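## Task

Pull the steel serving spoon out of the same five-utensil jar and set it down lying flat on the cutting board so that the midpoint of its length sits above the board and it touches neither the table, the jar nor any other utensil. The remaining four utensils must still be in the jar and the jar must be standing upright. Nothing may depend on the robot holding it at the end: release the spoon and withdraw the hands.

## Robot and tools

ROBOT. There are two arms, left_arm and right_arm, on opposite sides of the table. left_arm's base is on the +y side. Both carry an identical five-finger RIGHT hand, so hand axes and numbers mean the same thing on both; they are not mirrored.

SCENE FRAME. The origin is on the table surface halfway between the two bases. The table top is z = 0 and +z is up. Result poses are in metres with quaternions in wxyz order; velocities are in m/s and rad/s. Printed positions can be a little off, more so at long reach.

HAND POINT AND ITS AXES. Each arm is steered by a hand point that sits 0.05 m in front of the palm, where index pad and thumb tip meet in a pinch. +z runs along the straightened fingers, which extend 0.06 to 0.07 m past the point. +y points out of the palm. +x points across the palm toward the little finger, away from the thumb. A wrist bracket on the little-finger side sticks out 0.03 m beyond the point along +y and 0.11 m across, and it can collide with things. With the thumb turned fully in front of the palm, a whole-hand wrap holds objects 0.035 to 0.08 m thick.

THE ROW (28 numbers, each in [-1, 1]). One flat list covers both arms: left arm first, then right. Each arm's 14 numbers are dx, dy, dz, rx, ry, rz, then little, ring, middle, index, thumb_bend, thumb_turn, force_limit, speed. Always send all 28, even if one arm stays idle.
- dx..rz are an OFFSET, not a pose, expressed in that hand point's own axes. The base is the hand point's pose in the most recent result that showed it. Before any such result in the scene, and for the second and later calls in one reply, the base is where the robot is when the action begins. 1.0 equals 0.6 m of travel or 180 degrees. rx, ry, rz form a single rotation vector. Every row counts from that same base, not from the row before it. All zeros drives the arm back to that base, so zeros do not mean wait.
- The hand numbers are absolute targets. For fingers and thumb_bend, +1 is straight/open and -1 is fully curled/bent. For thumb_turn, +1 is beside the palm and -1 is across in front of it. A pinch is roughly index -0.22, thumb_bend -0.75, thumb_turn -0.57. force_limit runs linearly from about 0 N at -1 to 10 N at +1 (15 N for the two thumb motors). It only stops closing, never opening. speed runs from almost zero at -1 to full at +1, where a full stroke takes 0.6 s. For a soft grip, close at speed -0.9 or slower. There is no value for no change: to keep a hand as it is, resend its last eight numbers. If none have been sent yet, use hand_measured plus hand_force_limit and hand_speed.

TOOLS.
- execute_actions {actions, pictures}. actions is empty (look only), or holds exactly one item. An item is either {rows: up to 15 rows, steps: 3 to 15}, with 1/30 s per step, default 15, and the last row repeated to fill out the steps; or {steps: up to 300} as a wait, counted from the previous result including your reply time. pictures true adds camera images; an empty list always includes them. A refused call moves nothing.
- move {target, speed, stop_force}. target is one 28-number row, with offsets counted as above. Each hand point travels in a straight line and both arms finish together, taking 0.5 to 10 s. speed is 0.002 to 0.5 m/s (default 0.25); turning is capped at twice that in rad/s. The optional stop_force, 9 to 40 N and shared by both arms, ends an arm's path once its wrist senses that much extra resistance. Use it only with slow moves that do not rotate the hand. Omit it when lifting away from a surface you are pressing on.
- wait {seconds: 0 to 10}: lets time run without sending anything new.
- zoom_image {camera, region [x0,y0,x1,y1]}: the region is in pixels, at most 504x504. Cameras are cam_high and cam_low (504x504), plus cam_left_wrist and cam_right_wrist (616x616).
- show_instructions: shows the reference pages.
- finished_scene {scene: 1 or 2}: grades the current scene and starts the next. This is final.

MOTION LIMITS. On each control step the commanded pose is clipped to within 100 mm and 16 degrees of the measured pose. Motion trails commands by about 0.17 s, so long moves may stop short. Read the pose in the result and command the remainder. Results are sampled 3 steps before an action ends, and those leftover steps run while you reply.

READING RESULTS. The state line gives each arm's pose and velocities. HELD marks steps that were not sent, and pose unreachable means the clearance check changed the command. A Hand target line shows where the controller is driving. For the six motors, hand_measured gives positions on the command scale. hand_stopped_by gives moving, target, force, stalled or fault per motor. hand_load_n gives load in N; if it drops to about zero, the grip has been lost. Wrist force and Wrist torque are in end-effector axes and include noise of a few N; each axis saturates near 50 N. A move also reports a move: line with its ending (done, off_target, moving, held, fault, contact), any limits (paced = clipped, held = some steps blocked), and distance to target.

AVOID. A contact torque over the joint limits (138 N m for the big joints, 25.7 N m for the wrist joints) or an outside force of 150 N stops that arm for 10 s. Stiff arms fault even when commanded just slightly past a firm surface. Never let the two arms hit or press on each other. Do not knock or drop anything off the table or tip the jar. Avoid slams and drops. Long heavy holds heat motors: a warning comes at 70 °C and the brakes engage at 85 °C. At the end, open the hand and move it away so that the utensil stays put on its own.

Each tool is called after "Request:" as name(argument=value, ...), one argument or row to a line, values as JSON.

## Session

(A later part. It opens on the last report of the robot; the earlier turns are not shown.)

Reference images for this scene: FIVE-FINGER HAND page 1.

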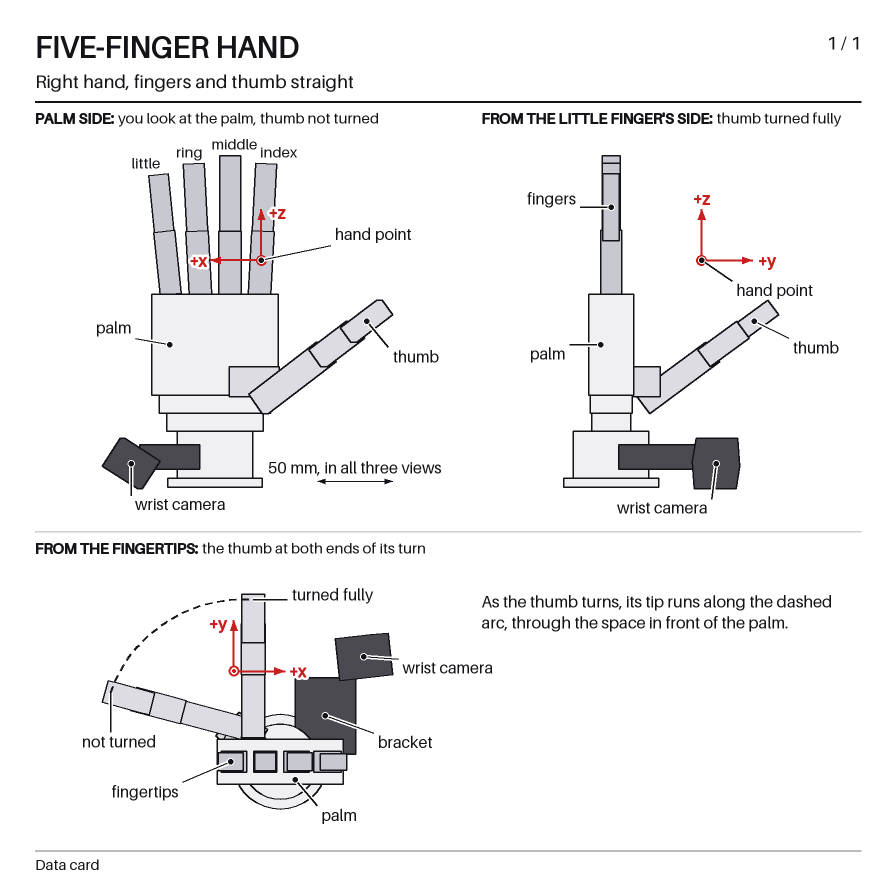

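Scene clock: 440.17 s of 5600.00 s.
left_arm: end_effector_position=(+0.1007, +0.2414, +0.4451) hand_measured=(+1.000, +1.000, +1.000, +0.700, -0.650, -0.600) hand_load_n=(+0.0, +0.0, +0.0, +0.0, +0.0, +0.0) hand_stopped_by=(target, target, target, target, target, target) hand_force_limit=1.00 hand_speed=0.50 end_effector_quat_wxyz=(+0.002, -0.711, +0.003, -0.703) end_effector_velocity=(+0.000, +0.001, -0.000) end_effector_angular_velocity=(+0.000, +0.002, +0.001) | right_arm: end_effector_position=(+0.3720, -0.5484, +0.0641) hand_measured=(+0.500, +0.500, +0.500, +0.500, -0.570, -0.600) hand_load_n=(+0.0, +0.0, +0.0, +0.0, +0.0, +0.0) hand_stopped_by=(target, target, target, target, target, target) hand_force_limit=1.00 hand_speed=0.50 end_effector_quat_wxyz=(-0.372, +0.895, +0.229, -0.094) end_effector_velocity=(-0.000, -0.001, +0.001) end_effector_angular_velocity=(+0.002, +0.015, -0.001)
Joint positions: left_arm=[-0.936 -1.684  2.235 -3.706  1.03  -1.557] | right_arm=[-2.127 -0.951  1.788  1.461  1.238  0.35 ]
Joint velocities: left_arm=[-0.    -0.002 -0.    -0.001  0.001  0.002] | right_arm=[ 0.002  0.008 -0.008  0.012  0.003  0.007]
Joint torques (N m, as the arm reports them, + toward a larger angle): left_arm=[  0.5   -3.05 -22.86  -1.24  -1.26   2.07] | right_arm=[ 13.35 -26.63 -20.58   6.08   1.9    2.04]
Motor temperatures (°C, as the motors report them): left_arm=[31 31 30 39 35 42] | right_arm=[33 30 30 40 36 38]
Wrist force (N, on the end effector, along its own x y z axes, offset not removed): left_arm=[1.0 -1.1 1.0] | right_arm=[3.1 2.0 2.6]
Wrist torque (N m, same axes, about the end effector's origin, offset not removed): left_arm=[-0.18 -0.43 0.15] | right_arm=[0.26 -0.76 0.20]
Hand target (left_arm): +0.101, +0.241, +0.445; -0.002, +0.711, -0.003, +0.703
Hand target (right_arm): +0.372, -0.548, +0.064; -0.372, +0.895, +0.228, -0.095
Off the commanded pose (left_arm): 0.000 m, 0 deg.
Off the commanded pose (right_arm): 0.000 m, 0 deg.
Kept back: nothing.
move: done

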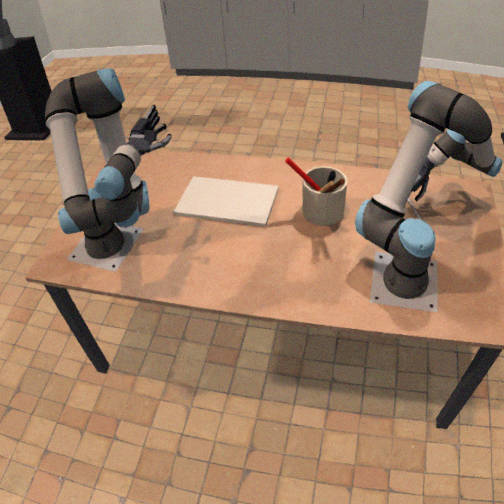

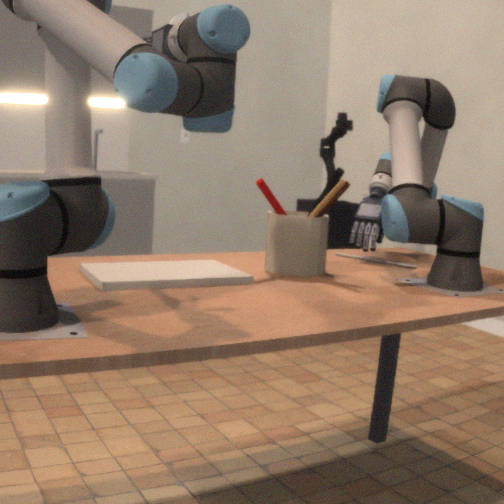

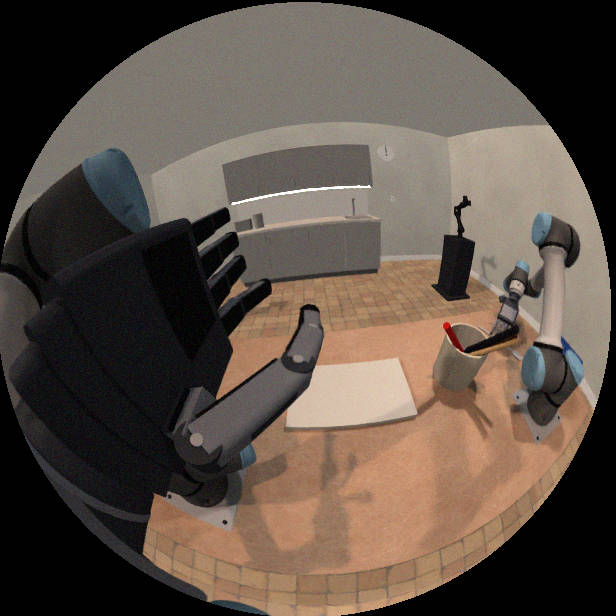

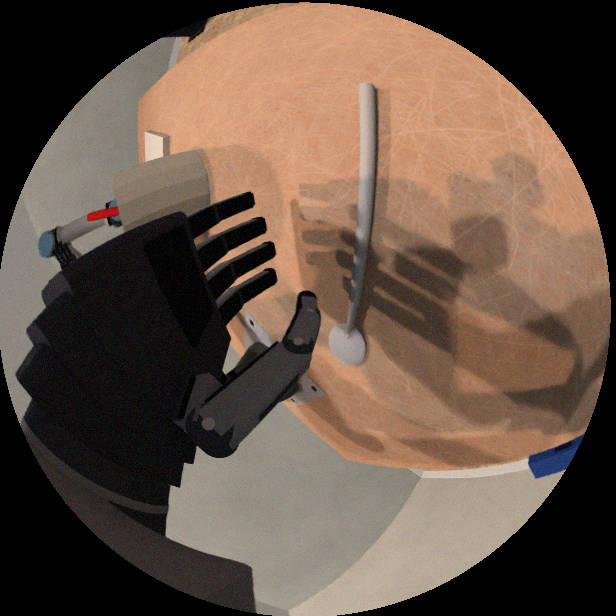

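Request:
move(
  target=[0,0,0,0,0,0,1,1,1,0.7,-0.65,-0.6,1,0.5, 0.067,0.059,0.012,0,0,0,0.5,0.5,0.5,0.5,-0.57,-0.6,1,0.5],
  speed=0.04,
)

Request:
zoom_image(
  camera="cam_low",
  region=[300,150,480,310],
)

Scene clock: 442.20 s of 5600.00 s.
left_arm: end_effector_position=(+0.1007, +0.2414, +0.4451) hand_measured=(+1.000, +1.000, +1.000, +0.700, -0.650, -0.600) hand_load_n=(+0.0, +0.0, +0.0, +0.0, +0.0, +0.0) hand_stopped_by=(target, target, target, target, target, target) hand_force_limit=1.00 hand_speed=0.50 end_effector_quat_wxyz=(+0.002, -0.711, +0.003, -0.703) end_effector_velocity=(-0.000, -0.000, -0.000) end_effector_angular_velocity=(+0.001, -0.001, +0.000) | right_arm: end_effector_position=(+0.4166, -0.5466, +0.0343) hand_measured=(+0.500, +0.500, +0.500, +0.500, -0.570, -0.600) hand_load_n=(+0.0, +0.0, +0.0, +0.0, +0.0, +0.0) hand_stopped_by=(target, target, target, target, target, target) hand_force_limit=1.00 hand_speed=0.50 end_effector_quat_wxyz=(-0.372, +0.895, +0.229, -0.094) end_effector_velocity=(+0.002, +0.000, -0.002) end_effector_angular_velocity=(+0.001, -0.000, +0.001)
Joint positions: left_arm=[-0.936 -1.684  2.235 -3.706  1.03  -1.557] | right_arm=[-2.071 -0.828  1.649  1.462  1.202  0.394]
Joint velocities: left_arm=[ 0.001  0.002  0.    -0.001 -0.001 -0.   ] | right_arm=[ 0.002  0.006 -0.007  0.001 -0.001  0.001]
Joint torques (N m, as the arm reports them, + toward a larger angle): left_arm=[  0.37  -2.67 -22.48  -1.28  -1.23   2.08] | right_arm=[ 13.44 -25.58 -23.83   5.56  -2.25   2.63]
Motor temperatures (°C, as the motors report them): left_arm=[31 31 30 39 35 42] | right_arm=[33 30 30 40 36 38]
Wrist force (N, on the end effector, along its own x y z axes, offset not removed): left_arm=[-0.1 -2.1 0.5] | right_arm=[2.3 4.2 1.0]
Wrist torque (N m, same axes, about the end effector's origin, offset not removed): left_arm=[-0.29 -0.27 0.07] | right_arm=[0.70 -0.57 0.20]
Hand target (left_arm): +0.101, +0.241, +0.445; -0.002, +0.711, -0.003, +0.703
Hand target (right_arm): +0.417, -0.547, +0.034; -0.372, +0.895, +0.229, -0.094
Off the commanded pose (left_arm): 0.000 m, 0 deg.
Off the commanded pose (right_arm): 0.000 m, 0 deg.
Kept back: nothing.
move: done

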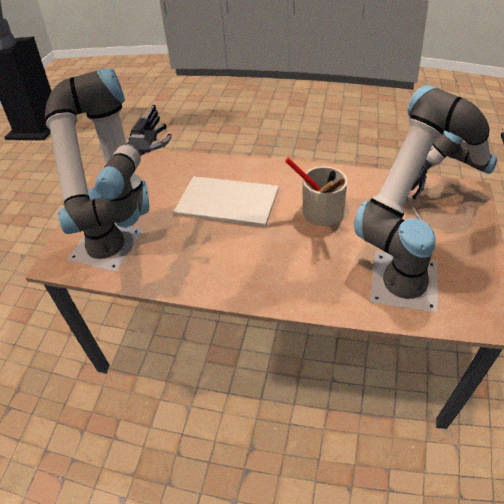

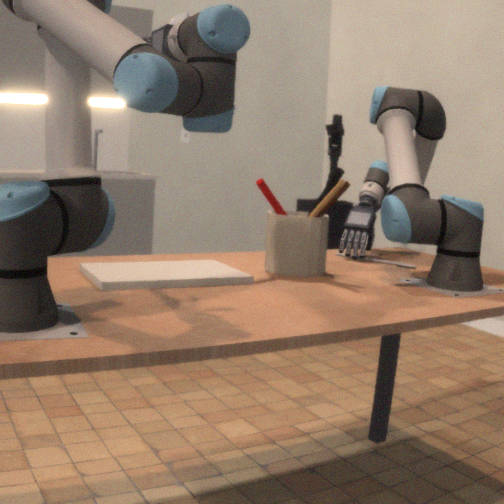

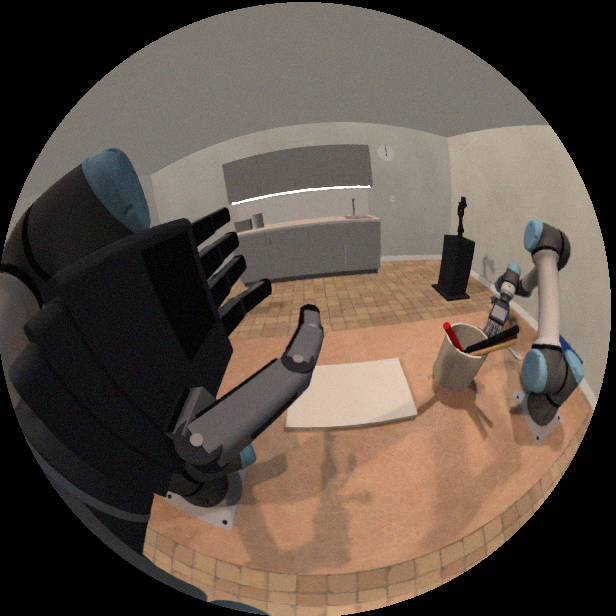

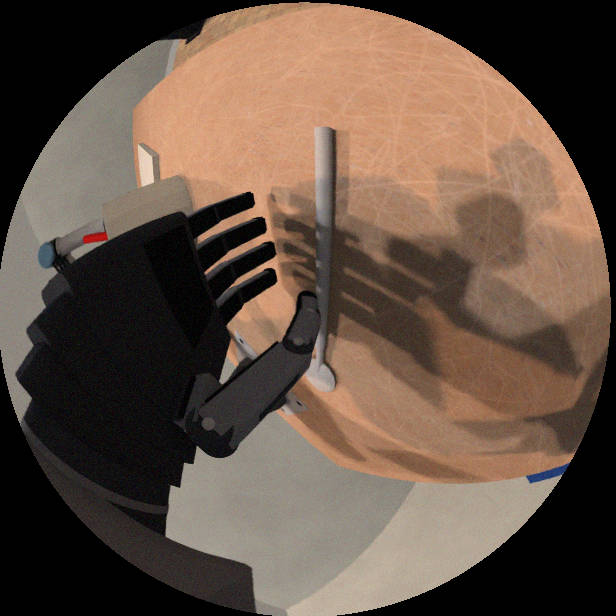

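Region (300, 150, 480, 310) of cam_low's 504x504 image, scaled by 2.800, with more detail than that image has.

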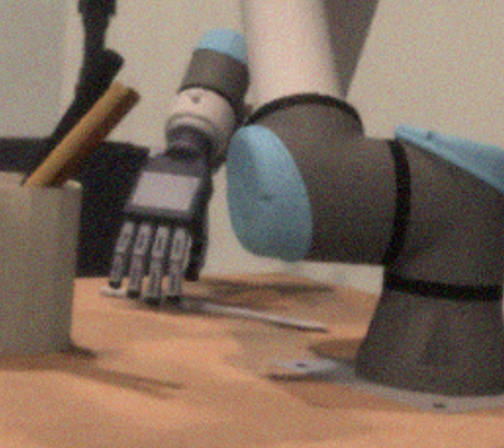

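Request:
move(
  target=[0,0,0,0,0,0,1,1,1,0.7,-0.65,-0.6,1,0.5, 0,0.0283,0.0165,0,0,0,0.5,0.2,0.2,0.2,-0.57,-0.6,1,0.5],
  speed=0.006,
  stop_force=10,
)

Request:
zoom_image(
  camera="cam_low",
  region=[300,150,480,310],
)

Scene clock: 443.97 s of 5600.00 s.
left_arm: end_effector_position=(+0.1007, +0.2414, +0.4451) hand_measured=(+1.000, +1.000, +1.000, +0.700, -0.650, -0.600) hand_load_n=(+0.0, +0.0, +0.0, +0.0, +0.0, +0.0) hand_stopped_by=(target, target, target, target, target, target) hand_force_limit=1.00 hand_speed=0.50 end_effector_quat_wxyz=(+0.002, -0.711, +0.003, -0.703) end_effector_velocity=(+0.001, +0.000, -0.000) end_effector_angular_velocity=(+0.001, -0.000, +0.002) | right_arm: end_effector_position=(+0.4177, -0.5481, +0.0275) hand_measured=(+0.500, +0.200, +0.200, +0.200, -0.570, -0.600) hand_load_n=(+0.0, +0.0, +0.0, +0.0, +0.0, +0.0) hand_stopped_by=(target, target, target, target, target, target) hand_force_limit=1.00 hand_speed=0.50 end_effector_quat_wxyz=(-0.372, +0.895, +0.229, -0.094) end_effector_velocity=(+0.000, -0.001, +0.002) end_effector_angular_velocity=(-0.004, -0.004, +0.003)
Joint positions: left_arm=[-0.936 -1.684  2.235 -3.706  1.03  -1.557] | right_arm=[-2.073 -0.814  1.646  1.452  1.203  0.393]
Joint velocities: left_arm=[ 0.002 -0.     0.     0.     0.     0.001] | right_arm=[ 0.    -0.005  0.     0.     0.003 -0.002]
Joint torques (N m, as the arm reports them, + toward a larger angle): left_arm=[  0.71  -3.14 -22.39  -1.22  -1.19   2.13] | right_arm=[ -7.49 -39.73 -11.86  -3.2    3.21  -1.49]
Motor temperatures (°C, as the motors report them): left_arm=[31 31 30 39 35 42] | right_arm=[33 30 30 40 36 38]
Wrist force (N, on the end effector, along its own x y z axes, offset not removed): left_arm=[1.0 -1.6 0.7] | right_arm=[1.1 -17.8 -11.9]
Wrist torque (N m, same axes, about the end effector's origin, offset not removed): left_arm=[-0.18 -0.41 0.15] | right_arm=[1.19 -0.25 -0.26]
Hand target (left_arm): +0.101, +0.241, +0.445; -0.002, +0.711, -0.003, +0.703
Hand target (right_arm): +0.418, -0.548, +0.028; -0.372, +0.895, +0.229, -0.094
Off the commanded pose (left_arm): 0.000 m, 0 deg.
Off the commanded pose (right_arm): 0.013 m, 0 deg.
Kept back: nothing.
move: contact (right_arm)

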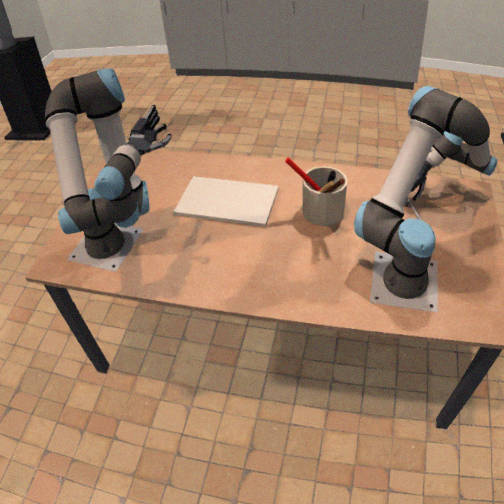

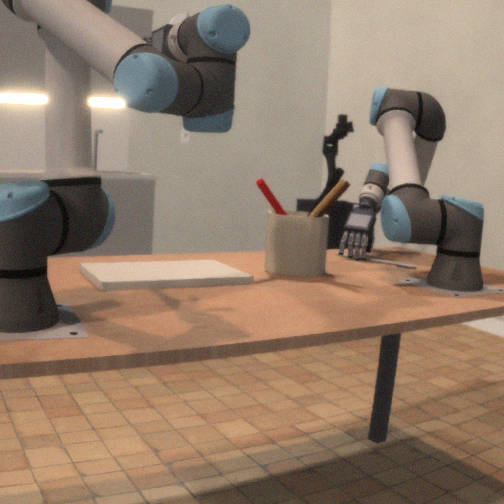

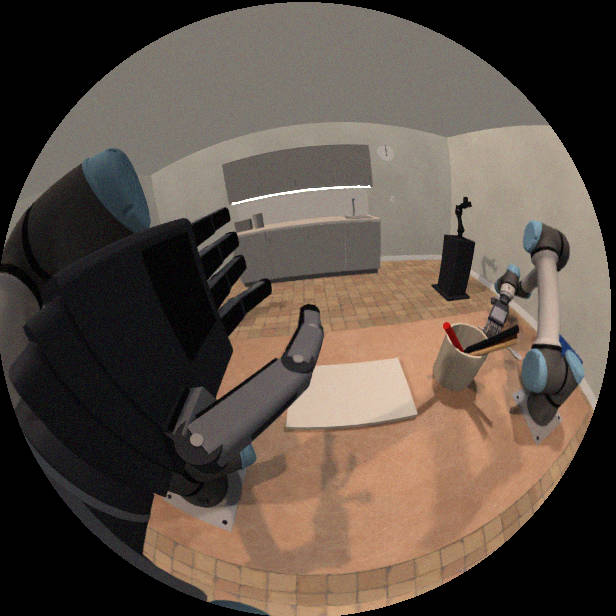

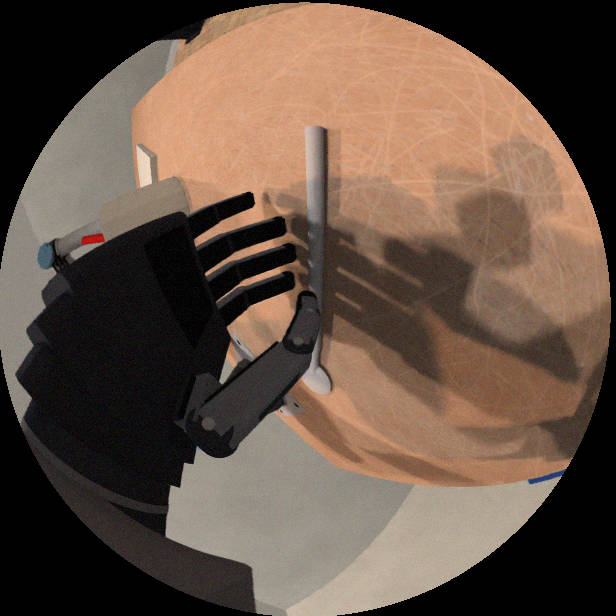

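Region (300, 150, 480, 310) of cam_low's 504x504 image, scaled by 2.800, with more detail than that image has.

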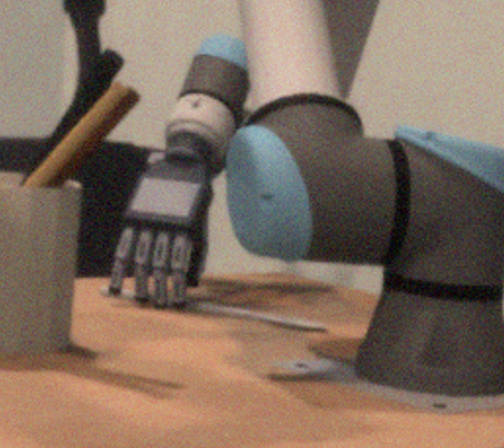

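Request:
move(
  target=[0,0,0,0,0,0,1,1,1,0.7,-0.65,-0.6,1,0.5, 0,-0.0035,-0.0035,0,0,0,0.5,0.2,0.2,0.2,0.3,-0.7,1,0.3],
  speed=0.006,
)

Request:
zoom_image(
  camera="cam_low",
  region=[300,150,480,310],
)

Scene clock: 445.13 s of 5600.00 s.
left_arm: end_effector_position=(+0.1007, +0.2414, +0.4451) hand_measured=(+1.000, +1.000, +1.000, +0.700, -0.650, -0.600) hand_load_n=(+0.0, +0.0, +0.0, +0.0, +0.0, +0.0) hand_stopped_by=(target, target, target, target, target, target) hand_force_limit=1.00 hand_speed=0.50 end_effector_quat_wxyz=(+0.002, -0.711, +0.003, -0.703) end_effector_velocity=(+0.000, -0.000, +0.000) end_effector_angular_velocity=(+0.001, +0.001, -0.001) | right_arm: end_effector_position=(+0.4177, -0.5481, +0.0304) hand_measured=(+0.500, +0.200, +0.200, +0.200, +0.300, -0.700) hand_load_n=(+0.0, +0.0, +0.0, +0.0, +0.0, +0.0) hand_stopped_by=(target, target, target, target, target, target) hand_force_limit=1.00 hand_speed=0.30 end_effector_quat_wxyz=(-0.372, +0.895, +0.229, -0.094) end_effector_velocity=(-0.000, +0.000, +0.000) end_effector_angular_velocity=(+0.001, -0.000, -0.001)
Joint positions: left_arm=[-0.936 -1.684  2.235 -3.706  1.03  -1.557] | right_arm=[-2.073 -0.819  1.645  1.457  1.203  0.393]
Joint velocities: left_arm=[-0.001 -0.001 -0.     0.    -0.001  0.002] | right_arm=[-0.    -0.     0.     0.001 -0.001 -0.   ]
Joint torques (N m, as the arm reports them, + toward a larger angle): left_arm=[  0.52  -2.64 -23.29  -1.3   -1.2    2.02] | right_arm=[ -3.42 -48.54 -22.17   5.99   0.03   0.08]
Motor temperatures (°C, as the motors report them): left_arm=[31 31 30 39 35 42] | right_arm=[33 30 30 40 36 38]
Wrist force (N, on the end effector, along its own x y z axes, offset not removed): left_arm=[-0.6 -1.4 1.1] | right_arm=[1.9 1.4 0.7]
Wrist torque (N m, same axes, about the end effector's origin, offset not removed): left_arm=[-0.24 -0.19 0.04] | right_arm=[0.39 -0.48 0.21]
Hand target (left_arm): +0.101, +0.241, +0.445; -0.002, +0.711, -0.003, +0.703
Hand target (right_arm): +0.418, -0.548, +0.030; -0.372, +0.895, +0.229, -0.094
Off the commanded pose (left_arm): 0.000 m, 0 deg.
Off the commanded pose (right_arm): 0.000 m, 0 deg.
Kept back: nothing.
move: done

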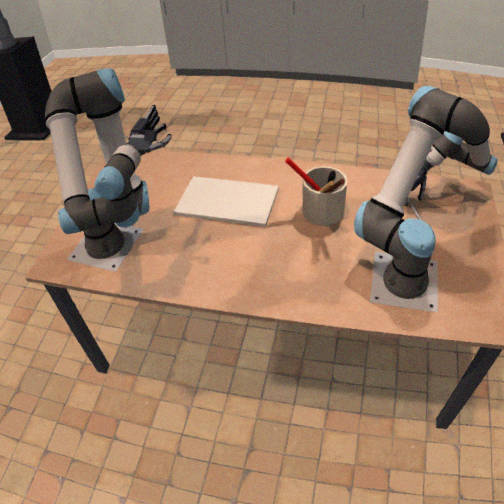

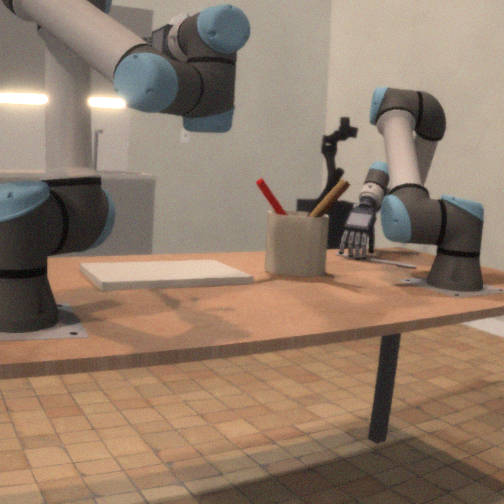

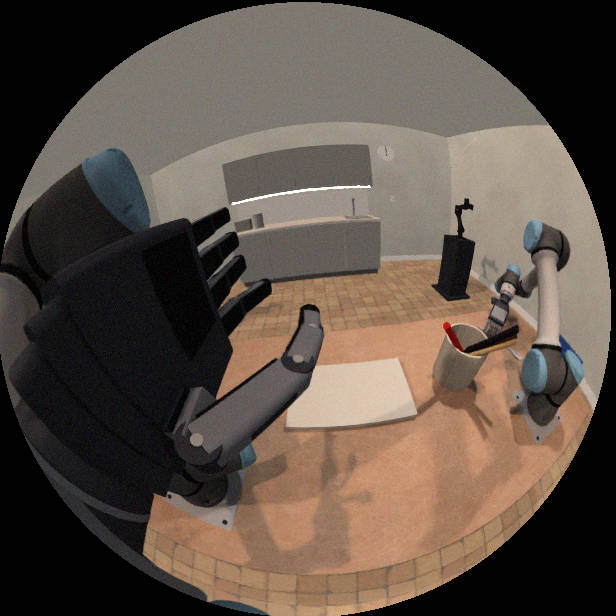

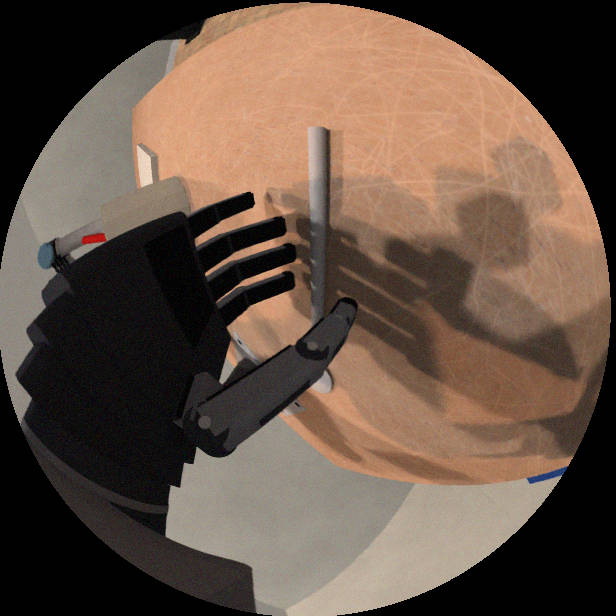

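Region (300, 150, 480, 310) of cam_low's 504x504 image, scaled by 2.800, with more detail than that image has.

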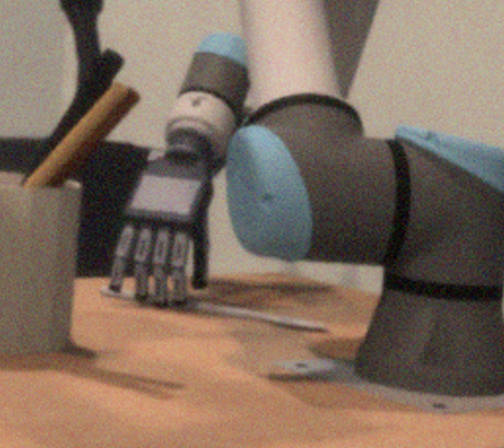

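Request:
execute_actions(
  actions=[
    {"rows":[[0,0,0,0,0,0,1,1,1,0.7,-0.65,-0.6,1,0.5, 0,0,0,0,0,0,0.5,-0.1,-0.1,-0.1,0.0,-0.8,0.3,-0.5]],"steps":15},
  ],
  pictures=true,
)

Scene clock: 445.87 s of 5600.00 s.
left_arm: end_effector_position=(+0.1007, +0.2414, +0.4451) hand_measured=(+1.000, +1.000, +1.000, +0.700, -0.650, -0.600) hand_load_n=(+0.0, +0.0, +0.0, +0.0, +0.0, +0.0) hand_stopped_by=(target, target, target, target, target, target) hand_force_limit=1.00 hand_speed=0.50 end_effector_quat_wxyz=(+0.002, -0.711, +0.003, -0.703) end_effector_velocity=(-0.000, +0.000, -0.000) end_effector_angular_velocity=(+0.000, +0.000, -0.000) | right_arm: end_effector_position=(+0.4177, -0.5481, +0.0305) hand_measured=(+0.500, -0.048, -0.048, -0.048, +0.144, -0.800) hand_load_n=(+0.0, +0.0, +0.0, +0.0, +0.0, +0.0) hand_stopped_by=(target, moving, moving, moving, moving, target) hand_force_limit=0.30 hand_speed=-0.50 end_effector_quat_wxyz=(-0.372, +0.895, +0.229, -0.094) end_effector_velocity=(-0.000, -0.001, -0.000) end_effector_angular_velocity=(-0.000, -0.000, +0.001)
Joint positions: left_arm=[-0.936 -1.684  2.235 -3.706  1.03  -1.557] | right_arm=[-2.073 -0.819  1.645  1.457  1.203  0.393]
Joint velocities: left_arm=[-0.001 -0.     0.    -0.     0.     0.   ] | right_arm=[-0.001  0.     0.    -0.     0.002 -0.002]
Joint torques (N m, as the arm reports them, + toward a larger angle): left_arm=[  0.74  -2.81 -22.81  -1.35  -1.25   2.01] | right_arm=[ -5.52 -43.26 -21.63   4.57  -0.73  -0.56]
Motor temperatures (°C, as the motors report them): left_arm=[31 31 30 39 35 42] | right_arm=[33 30 30 40 36 38]
Wrist force (N, on the end effector, along its own x y z axes, offset not removed): left_arm=[-0.1 -1.7 0.6] | right_arm=[0.0 3.4 1.4]
Wrist torque (N m, same axes, about the end effector's origin, offset not removed): left_arm=[-0.28 -0.21 0.00] | right_arm=[0.64 -0.25 0.01]
Steps of this call (steps 1 to 10: nothing new was sent; steps 11 to 22: the first 12 steps of this action). Readings (end_effector_position | what the end effector reports):
11: left_arm (+0.1007, +0.2414, +0.4451) | right_arm (+0.4177, -0.5481, +0.0305) | left_arm hand_measured=(+1.000, +1.000, +1.000, +0.700, -0.650, -0.600) hand_load_n=(+0.0, +0.0, +0.0, +0.0, +0.0, +0.0) hand_stopped_by=(target, target, target, target, target, target) hand_force_limit=1.00 hand_speed=0.50 | right_arm hand_measured=(+0.500, +0.200, +0.200, +0.200, +0.300, -0.700) hand_load_n=(+0.0, +0.0, +0.0, +0.0, +0.0, +0.0) hand_stopped_by=(target, moving, moving, moving, moving, moving) hand_force_limit=0.30 hand_speed=-0.50
12: left_arm (+0.1007, +0.2414, +0.4451) | right_arm (+0.4177, -0.5481, +0.0305) | left_arm hand_measured=(+1.000, +1.000, +1.000, +0.700, -0.650, -0.600) hand_load_n=(+0.0, +0.0, +0.0, +0.0, +0.0, +0.0) hand_stopped_by=(target, target, target, target, target, target) hand_force_limit=1.00 hand_speed=0.50 | right_arm hand_measured=(+0.500, +0.200, +0.200, +0.200, +0.300, -0.700) hand_load_n=(+0.0, +0.0, +0.0, +0.0, +0.0, +0.0) hand_stopped_by=(target, moving, moving, moving, moving, moving) hand_force_limit=0.30 hand_speed=-0.50
14: left_arm (+0.1007, +0.2414, +0.4451) | right_arm (+0.4177, -0.5481, +0.0305) | left_arm hand_measured=(+1.000, +1.000, +1.000, +0.700, -0.650, -0.600) hand_load_n=(+0.0, +0.0, +0.0, +0.0, +0.0, +0.0) hand_stopped_by=(target, target, target, target, target, target) hand_force_limit=1.00 hand_speed=0.50 | right_arm hand_measured=(+0.500, +0.174, +0.174, +0.174, +0.284, -0.722) hand_load_n=(+0.0, +0.0, +0.0, +0.0, +0.0, +0.0) hand_stopped_by=(target, moving, moving, moving, moving, moving) hand_force_limit=0.30 hand_speed=-0.50
18: left_arm (+0.1007, +0.2414, +0.4451) | right_arm (+0.4177, -0.5481, +0.0305) | left_arm hand_measured=(+1.000, +1.000, +1.000, +0.700, -0.650, -0.600) hand_load_n=(+0.0, +0.0, +0.0, +0.0, +0.0, +0.0) hand_stopped_by=(target, target, target, target, target, target) hand_force_limit=1.00 hand_speed=0.50 | right_arm hand_measured=(+0.500, +0.064, +0.064, +0.064, +0.214, -0.800) hand_load_n=(+0.0, +0.0, +0.0, +0.0, +0.0, +0.0) hand_stopped_by=(target, moving, moving, moving, moving, moving) hand_force_limit=0.30 hand_speed=-0.50
22: the state above

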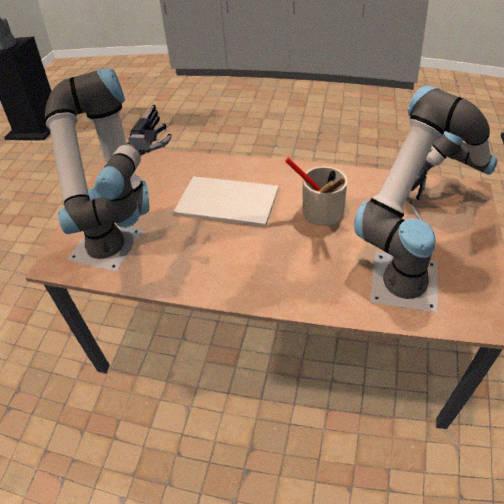

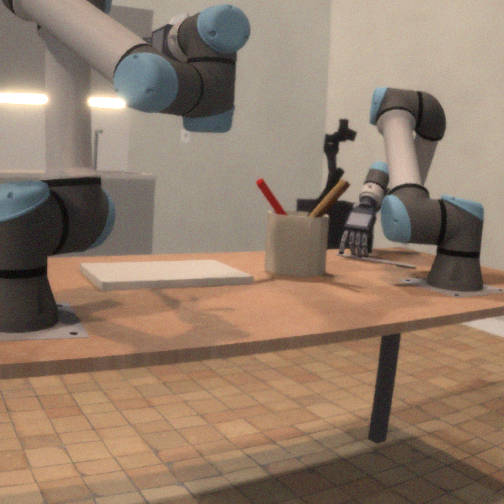

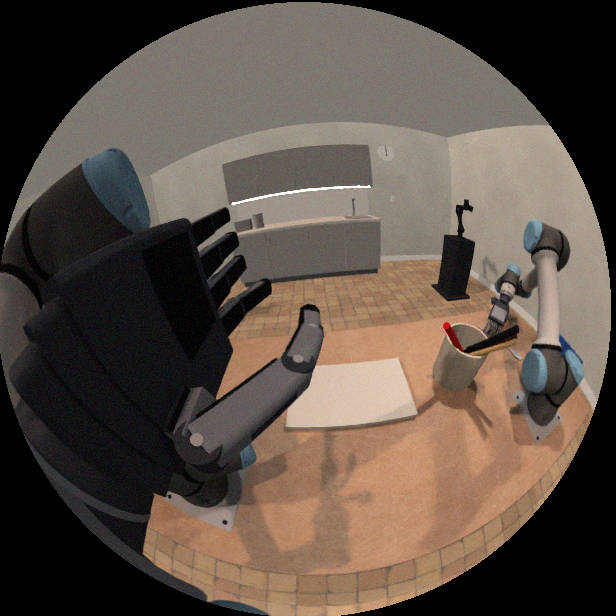

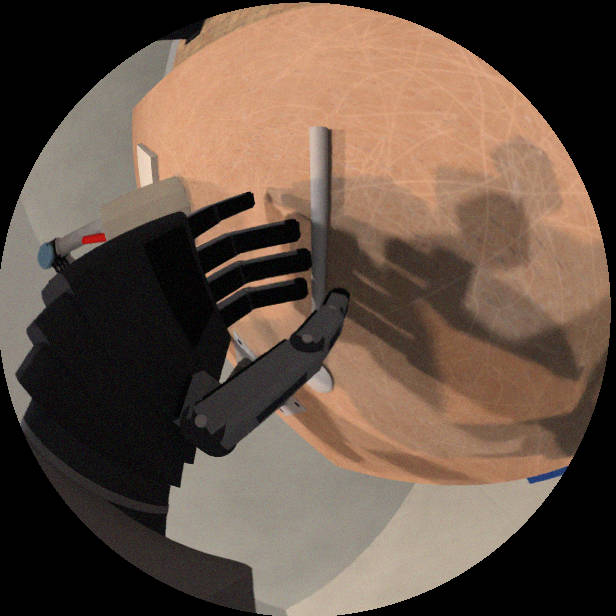

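Request:
move(
  target=[0,0,0,0,0,0,1,1,1,0.7,-0.65,-0.6,1,0.5, 0,0.014,0.014,0,0,0,0.5,-0.1,-0.1,-0.1,0.0,-0.8,0.3,-0.5],
  speed=0.01,
  stop_force=10,
)

Scene clock: 447.17 s of 5600.00 s.
left_arm: end_effector_position=(+0.1007, +0.2414, +0.4451) hand_measured=(+1.000, +1.000, +1.000, +0.700, -0.650, -0.600) hand_load_n=(+0.0, +0.0, +0.0, +0.0, +0.0, +0.0) hand_stopped_by=(target, target, target, target, target, target) hand_force_limit=1.00 hand_speed=0.50 end_effector_quat_wxyz=(+0.002, -0.711, +0.003, -0.703) end_effector_velocity=(+0.001, +0.000, +0.000) end_effector_angular_velocity=(-0.002, +0.002, -0.000) | right_arm: end_effector_position=(+0.4177, -0.5482, +0.0291) hand_measured=(+0.500, -0.100, -0.100, -0.100, +0.000, -0.800) hand_load_n=(+0.0, +0.0, -6.5, +0.0, +0.0, +0.0) hand_stopped_by=(target, target, target, target, target, target) hand_force_limit=0.30 hand_speed=-0.50 end_effector_quat_wxyz=(-0.372, +0.895, +0.229, -0.094) end_effector_velocity=(-0.000, +0.000, +0.003) end_effector_angular_velocity=(-0.000, +0.000, -0.000)
Joint positions: left_arm=[-0.936 -1.684  2.235 -3.706  1.03  -1.557] | right_arm=[-2.073 -0.817  1.645  1.455  1.203  0.393]
Joint velocities: left_arm=[ 0.    -0.002  0.    -0.    -0.001 -0.001] | right_arm=[ 0.    -0.006 -0.     0.006 -0.     0.001]
Joint torques (N m, as the arm reports them, + toward a larger angle): left_arm=[  0.42  -2.73 -22.89  -1.27  -1.17   1.98] | right_arm=[ -3.67 -45.38  -3.25   0.58  -0.51  -0.14]
Motor temperatures (°C, as the motors report them): left_arm=[31 31 30 39 35 42] | right_arm=[33 30 30 40 36 38]
Wrist force (N, on the end effector, along its own x y z axes, offset not removed): left_arm=[0.7 -0.3 1.3] | right_arm=[0.9 -16.0 -9.7]
Wrist torque (N m, same axes, about the end effector's origin, offset not removed): left_arm=[-0.07 -0.40 0.09] | right_arm=[0.59 -0.43 -0.10]
Hand target (left_arm): +0.101, +0.241, +0.445; -0.002, +0.711, -0.003, +0.703
Hand target (right_arm): +0.418, -0.548, +0.030; -0.372, +0.895, +0.229, -0.094
Off your previous action's commanded pose (left_arm): 0.000 m, 0 deg at its last step (step 3 of this call).
Off your previous action's commanded pose (right_arm): 0.000 m, 0 deg at its last step (step 3 of this call).
Off the commanded pose (left_arm): 0.000 m, 0 deg.
Off the commanded pose (right_arm): 0.011 m, 0 deg.
Kept back: nothing.
move: contact (right_arm)

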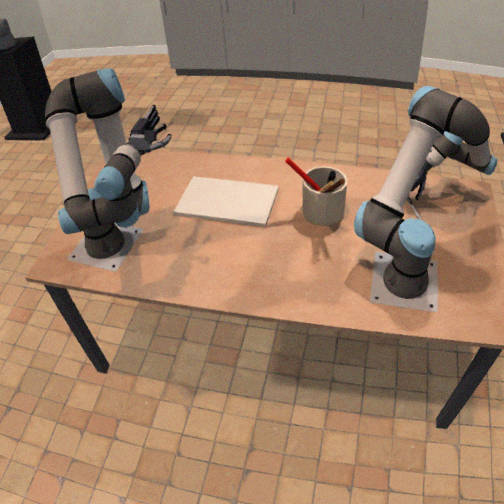

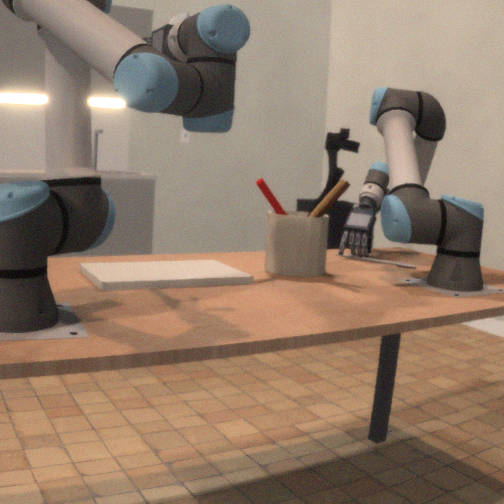

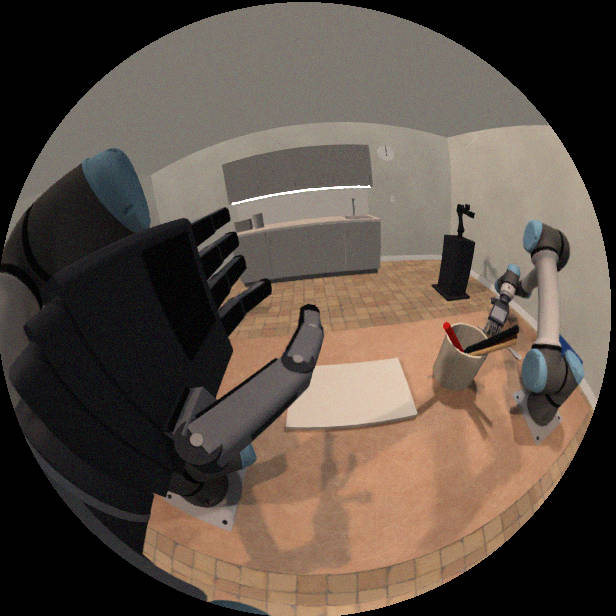

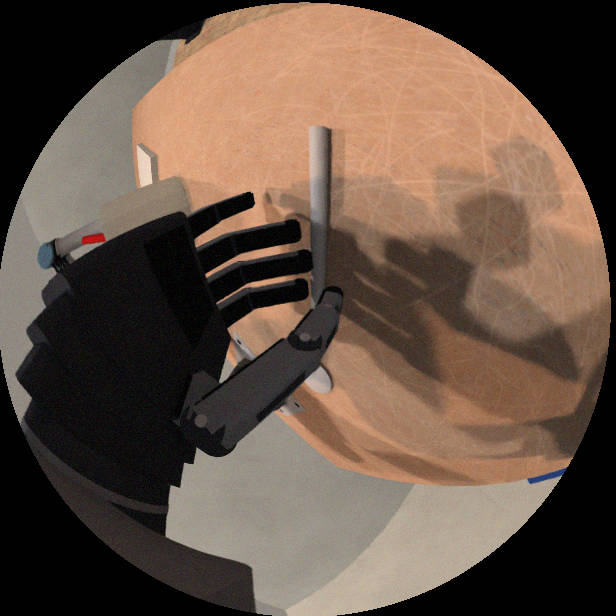

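Request:
execute_actions(
  actions=[
    {"rows":[[0,0,0,0,0,0,1,1,1,0.7,-0.65,-0.6,1,0.5, 0,-0.002,-0.002,0,0,0,0.5,-0.4,-0.4,-0.4,-0.2,-0.8,0.3,-0.6]],"steps":15},
  ],
)

Request:
wait(
  seconds=1,
)

Scene clock: 447.60 s of 5600.00 s.
left_arm: end_effector_position=(+0.1007, +0.2414, +0.4451) hand_measured=(+1.000, +1.000, +1.000, +0.700, -0.650, -0.600) hand_load_n=(+0.0, +0.0, +0.0, +0.0, +0.0, +0.0) hand_stopped_by=(target, target, target, target, target, target) hand_force_limit=1.00 hand_speed=0.50 end_effector_quat_wxyz=(+0.002, -0.711, +0.003, -0.703) end_effector_velocity=(-0.000, -0.000, +0.000) end_effector_angular_velocity=(+0.001, -0.002, -0.000) | right_arm: end_effector_position=(+0.4177, -0.5481, +0.0307) hand_measured=(+0.500, -0.298, -0.298, -0.298, -0.124, -0.800) hand_load_n=(+0.0, +0.0, +0.0, +0.0, +0.0, +0.0) hand_stopped_by=(target, moving, moving, moving, moving, target) hand_force_limit=0.30 hand_speed=-0.60 end_effector_quat_wxyz=(-0.372, +0.895, +0.229, -0.094) end_effector_velocity=(+0.000, -0.000, +0.001) end_effector_angular_velocity=(+0.000, +0.000, -0.000)
Joint positions: left_arm=[-0.936 -1.684  2.235 -3.706  1.03  -1.557] | right_arm=[-2.073 -0.819  1.645  1.458  1.203  0.393]
Joint velocities: left_arm=[-0.001  0.001  0.     0.001  0.001  0.   ] | right_arm=[-0.    -0.001 -0.     0.002  0.    -0.   ]
Joint torques (N m, as the arm reports them, + toward a larger angle): left_arm=[  0.52  -2.32 -23.21  -1.23  -1.24   2.14] | right_arm=[ -4.36 -50.46 -23.53   5.59  -0.06  -0.63]
Motor temperatures (°C, as the motors report them): left_arm=[31 31 30 39 35 42] | right_arm=[33 30 30 40 36 38]
Wrist force (N, on the end effector, along its own x y z axes, offset not removed): left_arm=[-0.3 -1.6 0.6] | right_arm=[1.1 1.9 2.8]
Wrist torque (N m, same axes, about the end effector's origin, offset not removed): left_arm=[-0.24 -0.21 0.00] | right_arm=[0.24 -0.47 0.03]
Steps of this call (step 1: nothing new was sent; steps 2 to 13: the first 12 steps of this action). Readings (end_effector_position | what the end effector reports):
2: left_arm (+0.1007, +0.2414, +0.4451) | right_arm (+0.4177, -0.5481, +0.0293) | left_arm hand_measured=(+1.000, +1.000, +1.000, +0.700, -0.650, -0.600) hand_load_n=(+0.0, +0.0, +0.0, +0.0, +0.0, +0.0) hand_stopped_by=(target, target, target, target, target, target) hand_force_limit=1.00 hand_speed=0.50 | right_arm hand_measured=(+0.500, -0.100, -0.100, -0.100, +0.000, -0.800) hand_load_n=(+0.0, +0.0, -5.5, +0.0, +0.0, +0.0) hand_stopped_by=(target, moving, moving, moving, moving, target) hand_force_limit=0.30 hand_speed=-0.60
3: left_arm (+0.1007, +0.2414, +0.4451) | right_arm (+0.4177, -0.5481, +0.0294) | left_arm hand_measured=(+1.000, +1.000, +1.000, +0.700, -0.650, -0.600) hand_load_n=(+0.0, +0.0, +0.0, +0.0, +0.0, +0.0) hand_stopped_by=(target, target, target, target, target, target) hand_force_limit=1.00 hand_speed=0.50 | right_arm hand_measured=(+0.500, -0.100, -0.100, -0.100, +0.000, -0.800) hand_load_n=(+0.0, +0.0, -5.0, +0.0, +0.0, +0.0) hand_stopped_by=(target, moving, moving, moving, moving, target) hand_force_limit=0.30 hand_speed=-0.60
5: left_arm (+0.1007, +0.2414, +0.4451) | right_arm (+0.4177, -0.5482, +0.0298) | left_arm hand_measured=(+1.000, +1.000, +1.000, +0.700, -0.650, -0.600) hand_load_n=(+0.0, +0.0, +0.0, +0.0, +0.0, +0.0) hand_stopped_by=(target, target, target, target, target, target) hand_force_limit=1.00 hand_speed=0.50 | right_arm hand_measured=(+0.500, -0.120, -0.120, -0.120, -0.012, -0.800) hand_load_n=(+0.0, +0.0, +0.0, +0.0, +0.0, +0.0) hand_stopped_by=(target, moving, moving, moving, moving, target) hand_force_limit=0.30 hand_speed=-0.60
9: left_arm (+0.1007, +0.2414, +0.4451) | right_arm (+0.4177, -0.5481, +0.0304) | left_arm hand_measured=(+1.000, +1.000, +1.000, +0.700, -0.650, -0.600) hand_load_n=(+0.0, +0.0, +0.0, +0.0, +0.0, +0.0) hand_stopped_by=(target, target, target, target, target, target) hand_force_limit=1.00 hand_speed=0.50 | right_arm hand_measured=(+0.500, -0.210, -0.210, -0.210, -0.068, -0.800) hand_load_n=(+0.0, +0.0, +0.0, +0.0, +0.0, +0.0) hand_stopped_by=(target, moving, moving, moving, moving, target) hand_force_limit=0.30 hand_speed=-0.60
13: the state above

Scene clock: 448.70 s of 5600.00 s.
left_arm: end_effector_position=(+0.1007, +0.2414, +0.4451) hand_measured=(+1.000, +1.000, +1.000, +0.700, -0.650, -0.600) hand_load_n=(+0.0, +0.0, +0.0, +0.0, +0.0, +0.0) hand_stopped_by=(target, target, target, target, target, target) hand_force_limit=1.00 hand_speed=0.50 end_effector_quat_wxyz=(+0.002, -0.711, +0.003, -0.703) end_effector_velocity=(-0.000, -0.000, -0.000) end_effector_angular_velocity=(+0.002, -0.001, +0.000) | right_arm: end_effector_position=(+0.4177, -0.5482, +0.0308) hand_measured=(+0.500, -0.400, -0.400, -0.400, -0.196, -0.800) hand_load_n=(+0.0, +0.0, +0.0, +2.5, +2.0, +0.0) hand_stopped_by=(target, target, target, target, target, target) hand_force_limit=0.30 hand_speed=-0.60 end_effector_quat_wxyz=(-0.372, +0.895, +0.229, -0.094) end_effector_velocity=(+0.000, -0.001, +0.000) end_effector_angular_velocity=(-0.001, -0.001, +0.001)
Joint positions: left_arm=[-0.936 -1.684  2.235 -3.706  1.03  -1.557] | right_arm=[-2.073 -0.82   1.645  1.458  1.203  0.393]
Joint velocities: left_arm=[ 0.     0.002 -0.     0.     0.     0.001] | right_arm=[-0.    -0.001 -0.     0.     0.001 -0.001]
Joint torques (N m, as the arm reports them, + toward a larger angle): left_arm=[  0.36  -2.46 -23.34  -1.22  -1.22   2.02] | right_arm=[ -7.88 -48.18 -23.05   5.76   0.64  -1.03]
Motor temperatures (°C, as the motors report them): left_arm=[31 31 30 39 35 42] | right_arm=[33 30 30 40 36 38]
Wrist force (N, on the end effector, along its own x y z axes, offset not removed): left_arm=[0.0 -1.9 1.8] | right_arm=[1.5 0.8 2.3]
Wrist torque (N m, same axes, about the end effector's origin, offset not removed): left_arm=[-0.40 -0.24 0.09] | right_arm=[0.18 -0.38 0.05]
Hand target (left_arm): +0.101, +0.241, +0.445; -0.002, +0.711, -0.003, +0.703
Hand target (right_arm): +0.418, -0.548, +0.031; -0.372, +0.895, +0.229, -0.094
Off the commanded pose (left_arm): 0.000 m, 0 deg.
Off the commanded pose (right_arm): 0.000 m, 0 deg.
Kept back: nothing.
Steps of this call (steps 1 to 3: the last 3 steps of your previous action; steps 4 to 33: nothing new was sent). Readings (end_effector_position | what the end effector reports):
1: left_arm (+0.1007, +0.2414, +0.4451) | right_arm (+0.4177, -0.5481, +0.0307) | left_arm hand_measured=(+1.000, +1.000, +1.000, +0.700, -0.650, -0.600) hand_load_n=(+0.0, +0.0, +0.0, +0.0, +0.0, +0.0) hand_stopped_by=(target, target, target, target, target, target) hand_force_limit=1.00 hand_speed=0.50 | right_arm hand_measured=(+0.500, -0.320, -0.320, -0.320, -0.138, -0.800) hand_load_n=(+0.0, +0.0, +0.0, +0.0, +0.0, +0.0) hand_stopped_by=(target, moving, moving, moving, moving, target) hand_force_limit=0.30 hand_speed=-0.60
2: left_arm (+0.1007, +0.2414, +0.4451) | right_arm (+0.4177, -0.5481, +0.0307) | left_arm hand_measured=(+1.000, +1.000, +1.000, +0.700, -0.650, -0.600) hand_load_n=(+0.0, +0.0, +0.0, +0.0, +0.0, +0.0) hand_stopped_by=(target, target, target, target, target, target) hand_force_limit=1.00 hand_speed=0.50 | right_arm hand_measured=(+0.500, -0.342, -0.342, -0.342, -0.152, -0.800) hand_load_n=(+0.0, +0.0, +0.0, +0.0, +0.0, +0.0) hand_stopped_by=(target, moving, moving, moving, moving, target) hand_force_limit=0.30 hand_speed=-0.60
4: left_arm (+0.1007, +0.2414, +0.4451) | right_arm (+0.4177, -0.5481, +0.0308) | left_arm hand_measured=(+1.000, +1.000, +1.000, +0.700, -0.650, -0.600) hand_load_n=(+0.0, +0.0, +0.0, +0.0, +0.0, +0.0) hand_stopped_by=(target, target, target, target, target, target) hand_force_limit=1.00 hand_speed=0.50 | right_arm hand_measured=(+0.500, -0.386, -0.386, -0.386, -0.182, -0.800) hand_load_n=(+0.0, +0.0, +0.0, +0.0, +0.0, +0.0) hand_stopped_by=(target, moving, moving, moving, moving, target) hand_force_limit=0.30 hand_speed=-0.60
8: left_arm (+0.1007, +0.2414, +0.4451) | right_arm (+0.4177, -0.5482, +0.0308) | left_arm hand_measured=(+1.000, +1.000, +1.000, +0.700, -0.650, -0.600) hand_load_n=(+0.0, +0.0, +0.0, +0.0, +0.0, +0.0) hand_stopped_by=(target, target, target, target, target, target) hand_force_limit=1.00 hand_speed=0.50 | right_arm hand_measured=(+0.500, -0.400, -0.400, -0.400, -0.198, -0.800) hand_load_n=(+0.0, +0.0, +0.0, +2.5, +2.0, +0.0) hand_stopped_by=(target, target, target, target, moving, target) hand_force_limit=0.30 hand_speed=-0.60
33: the state above

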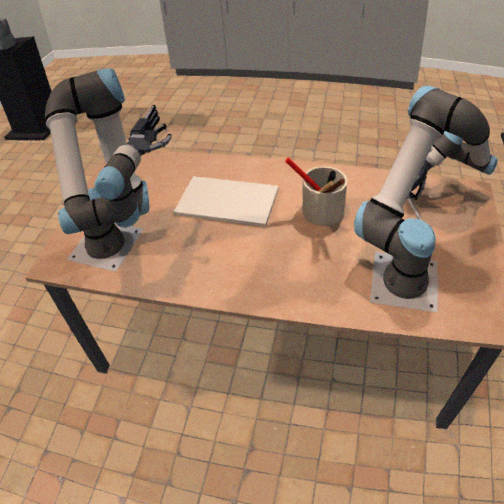

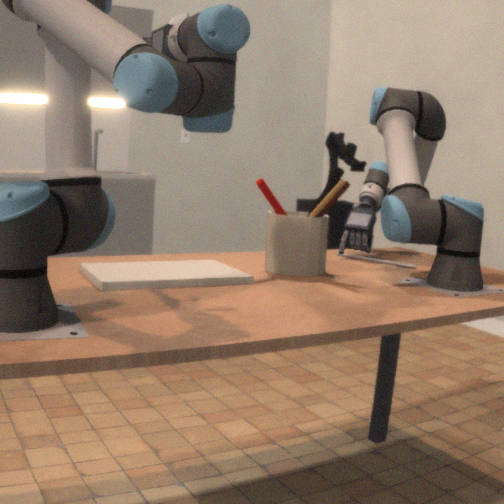

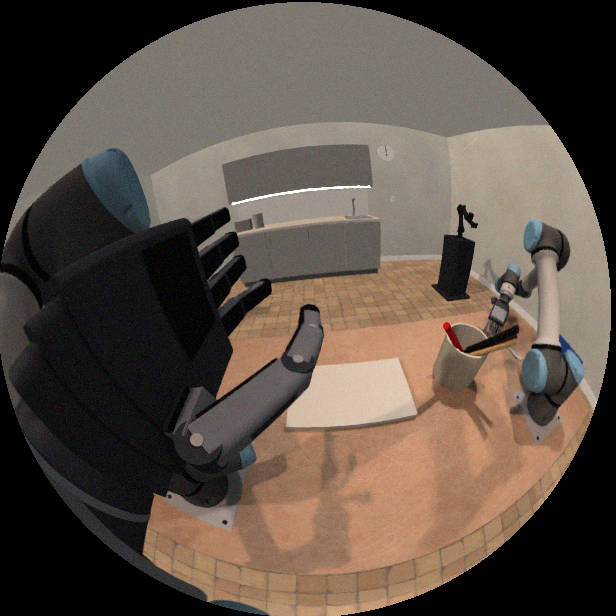

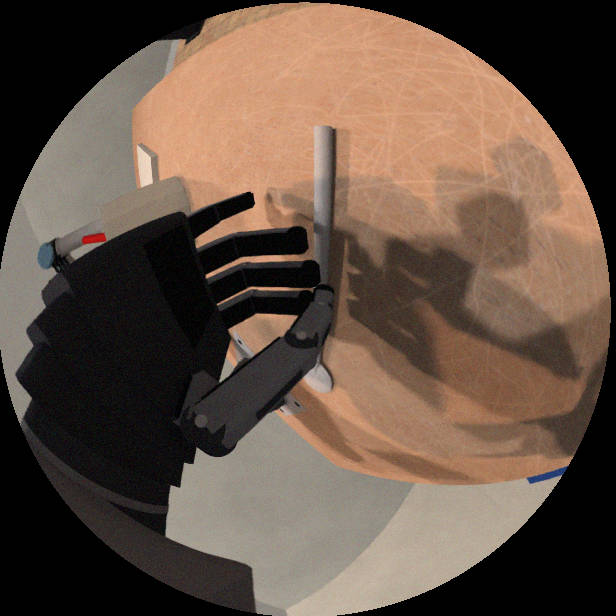

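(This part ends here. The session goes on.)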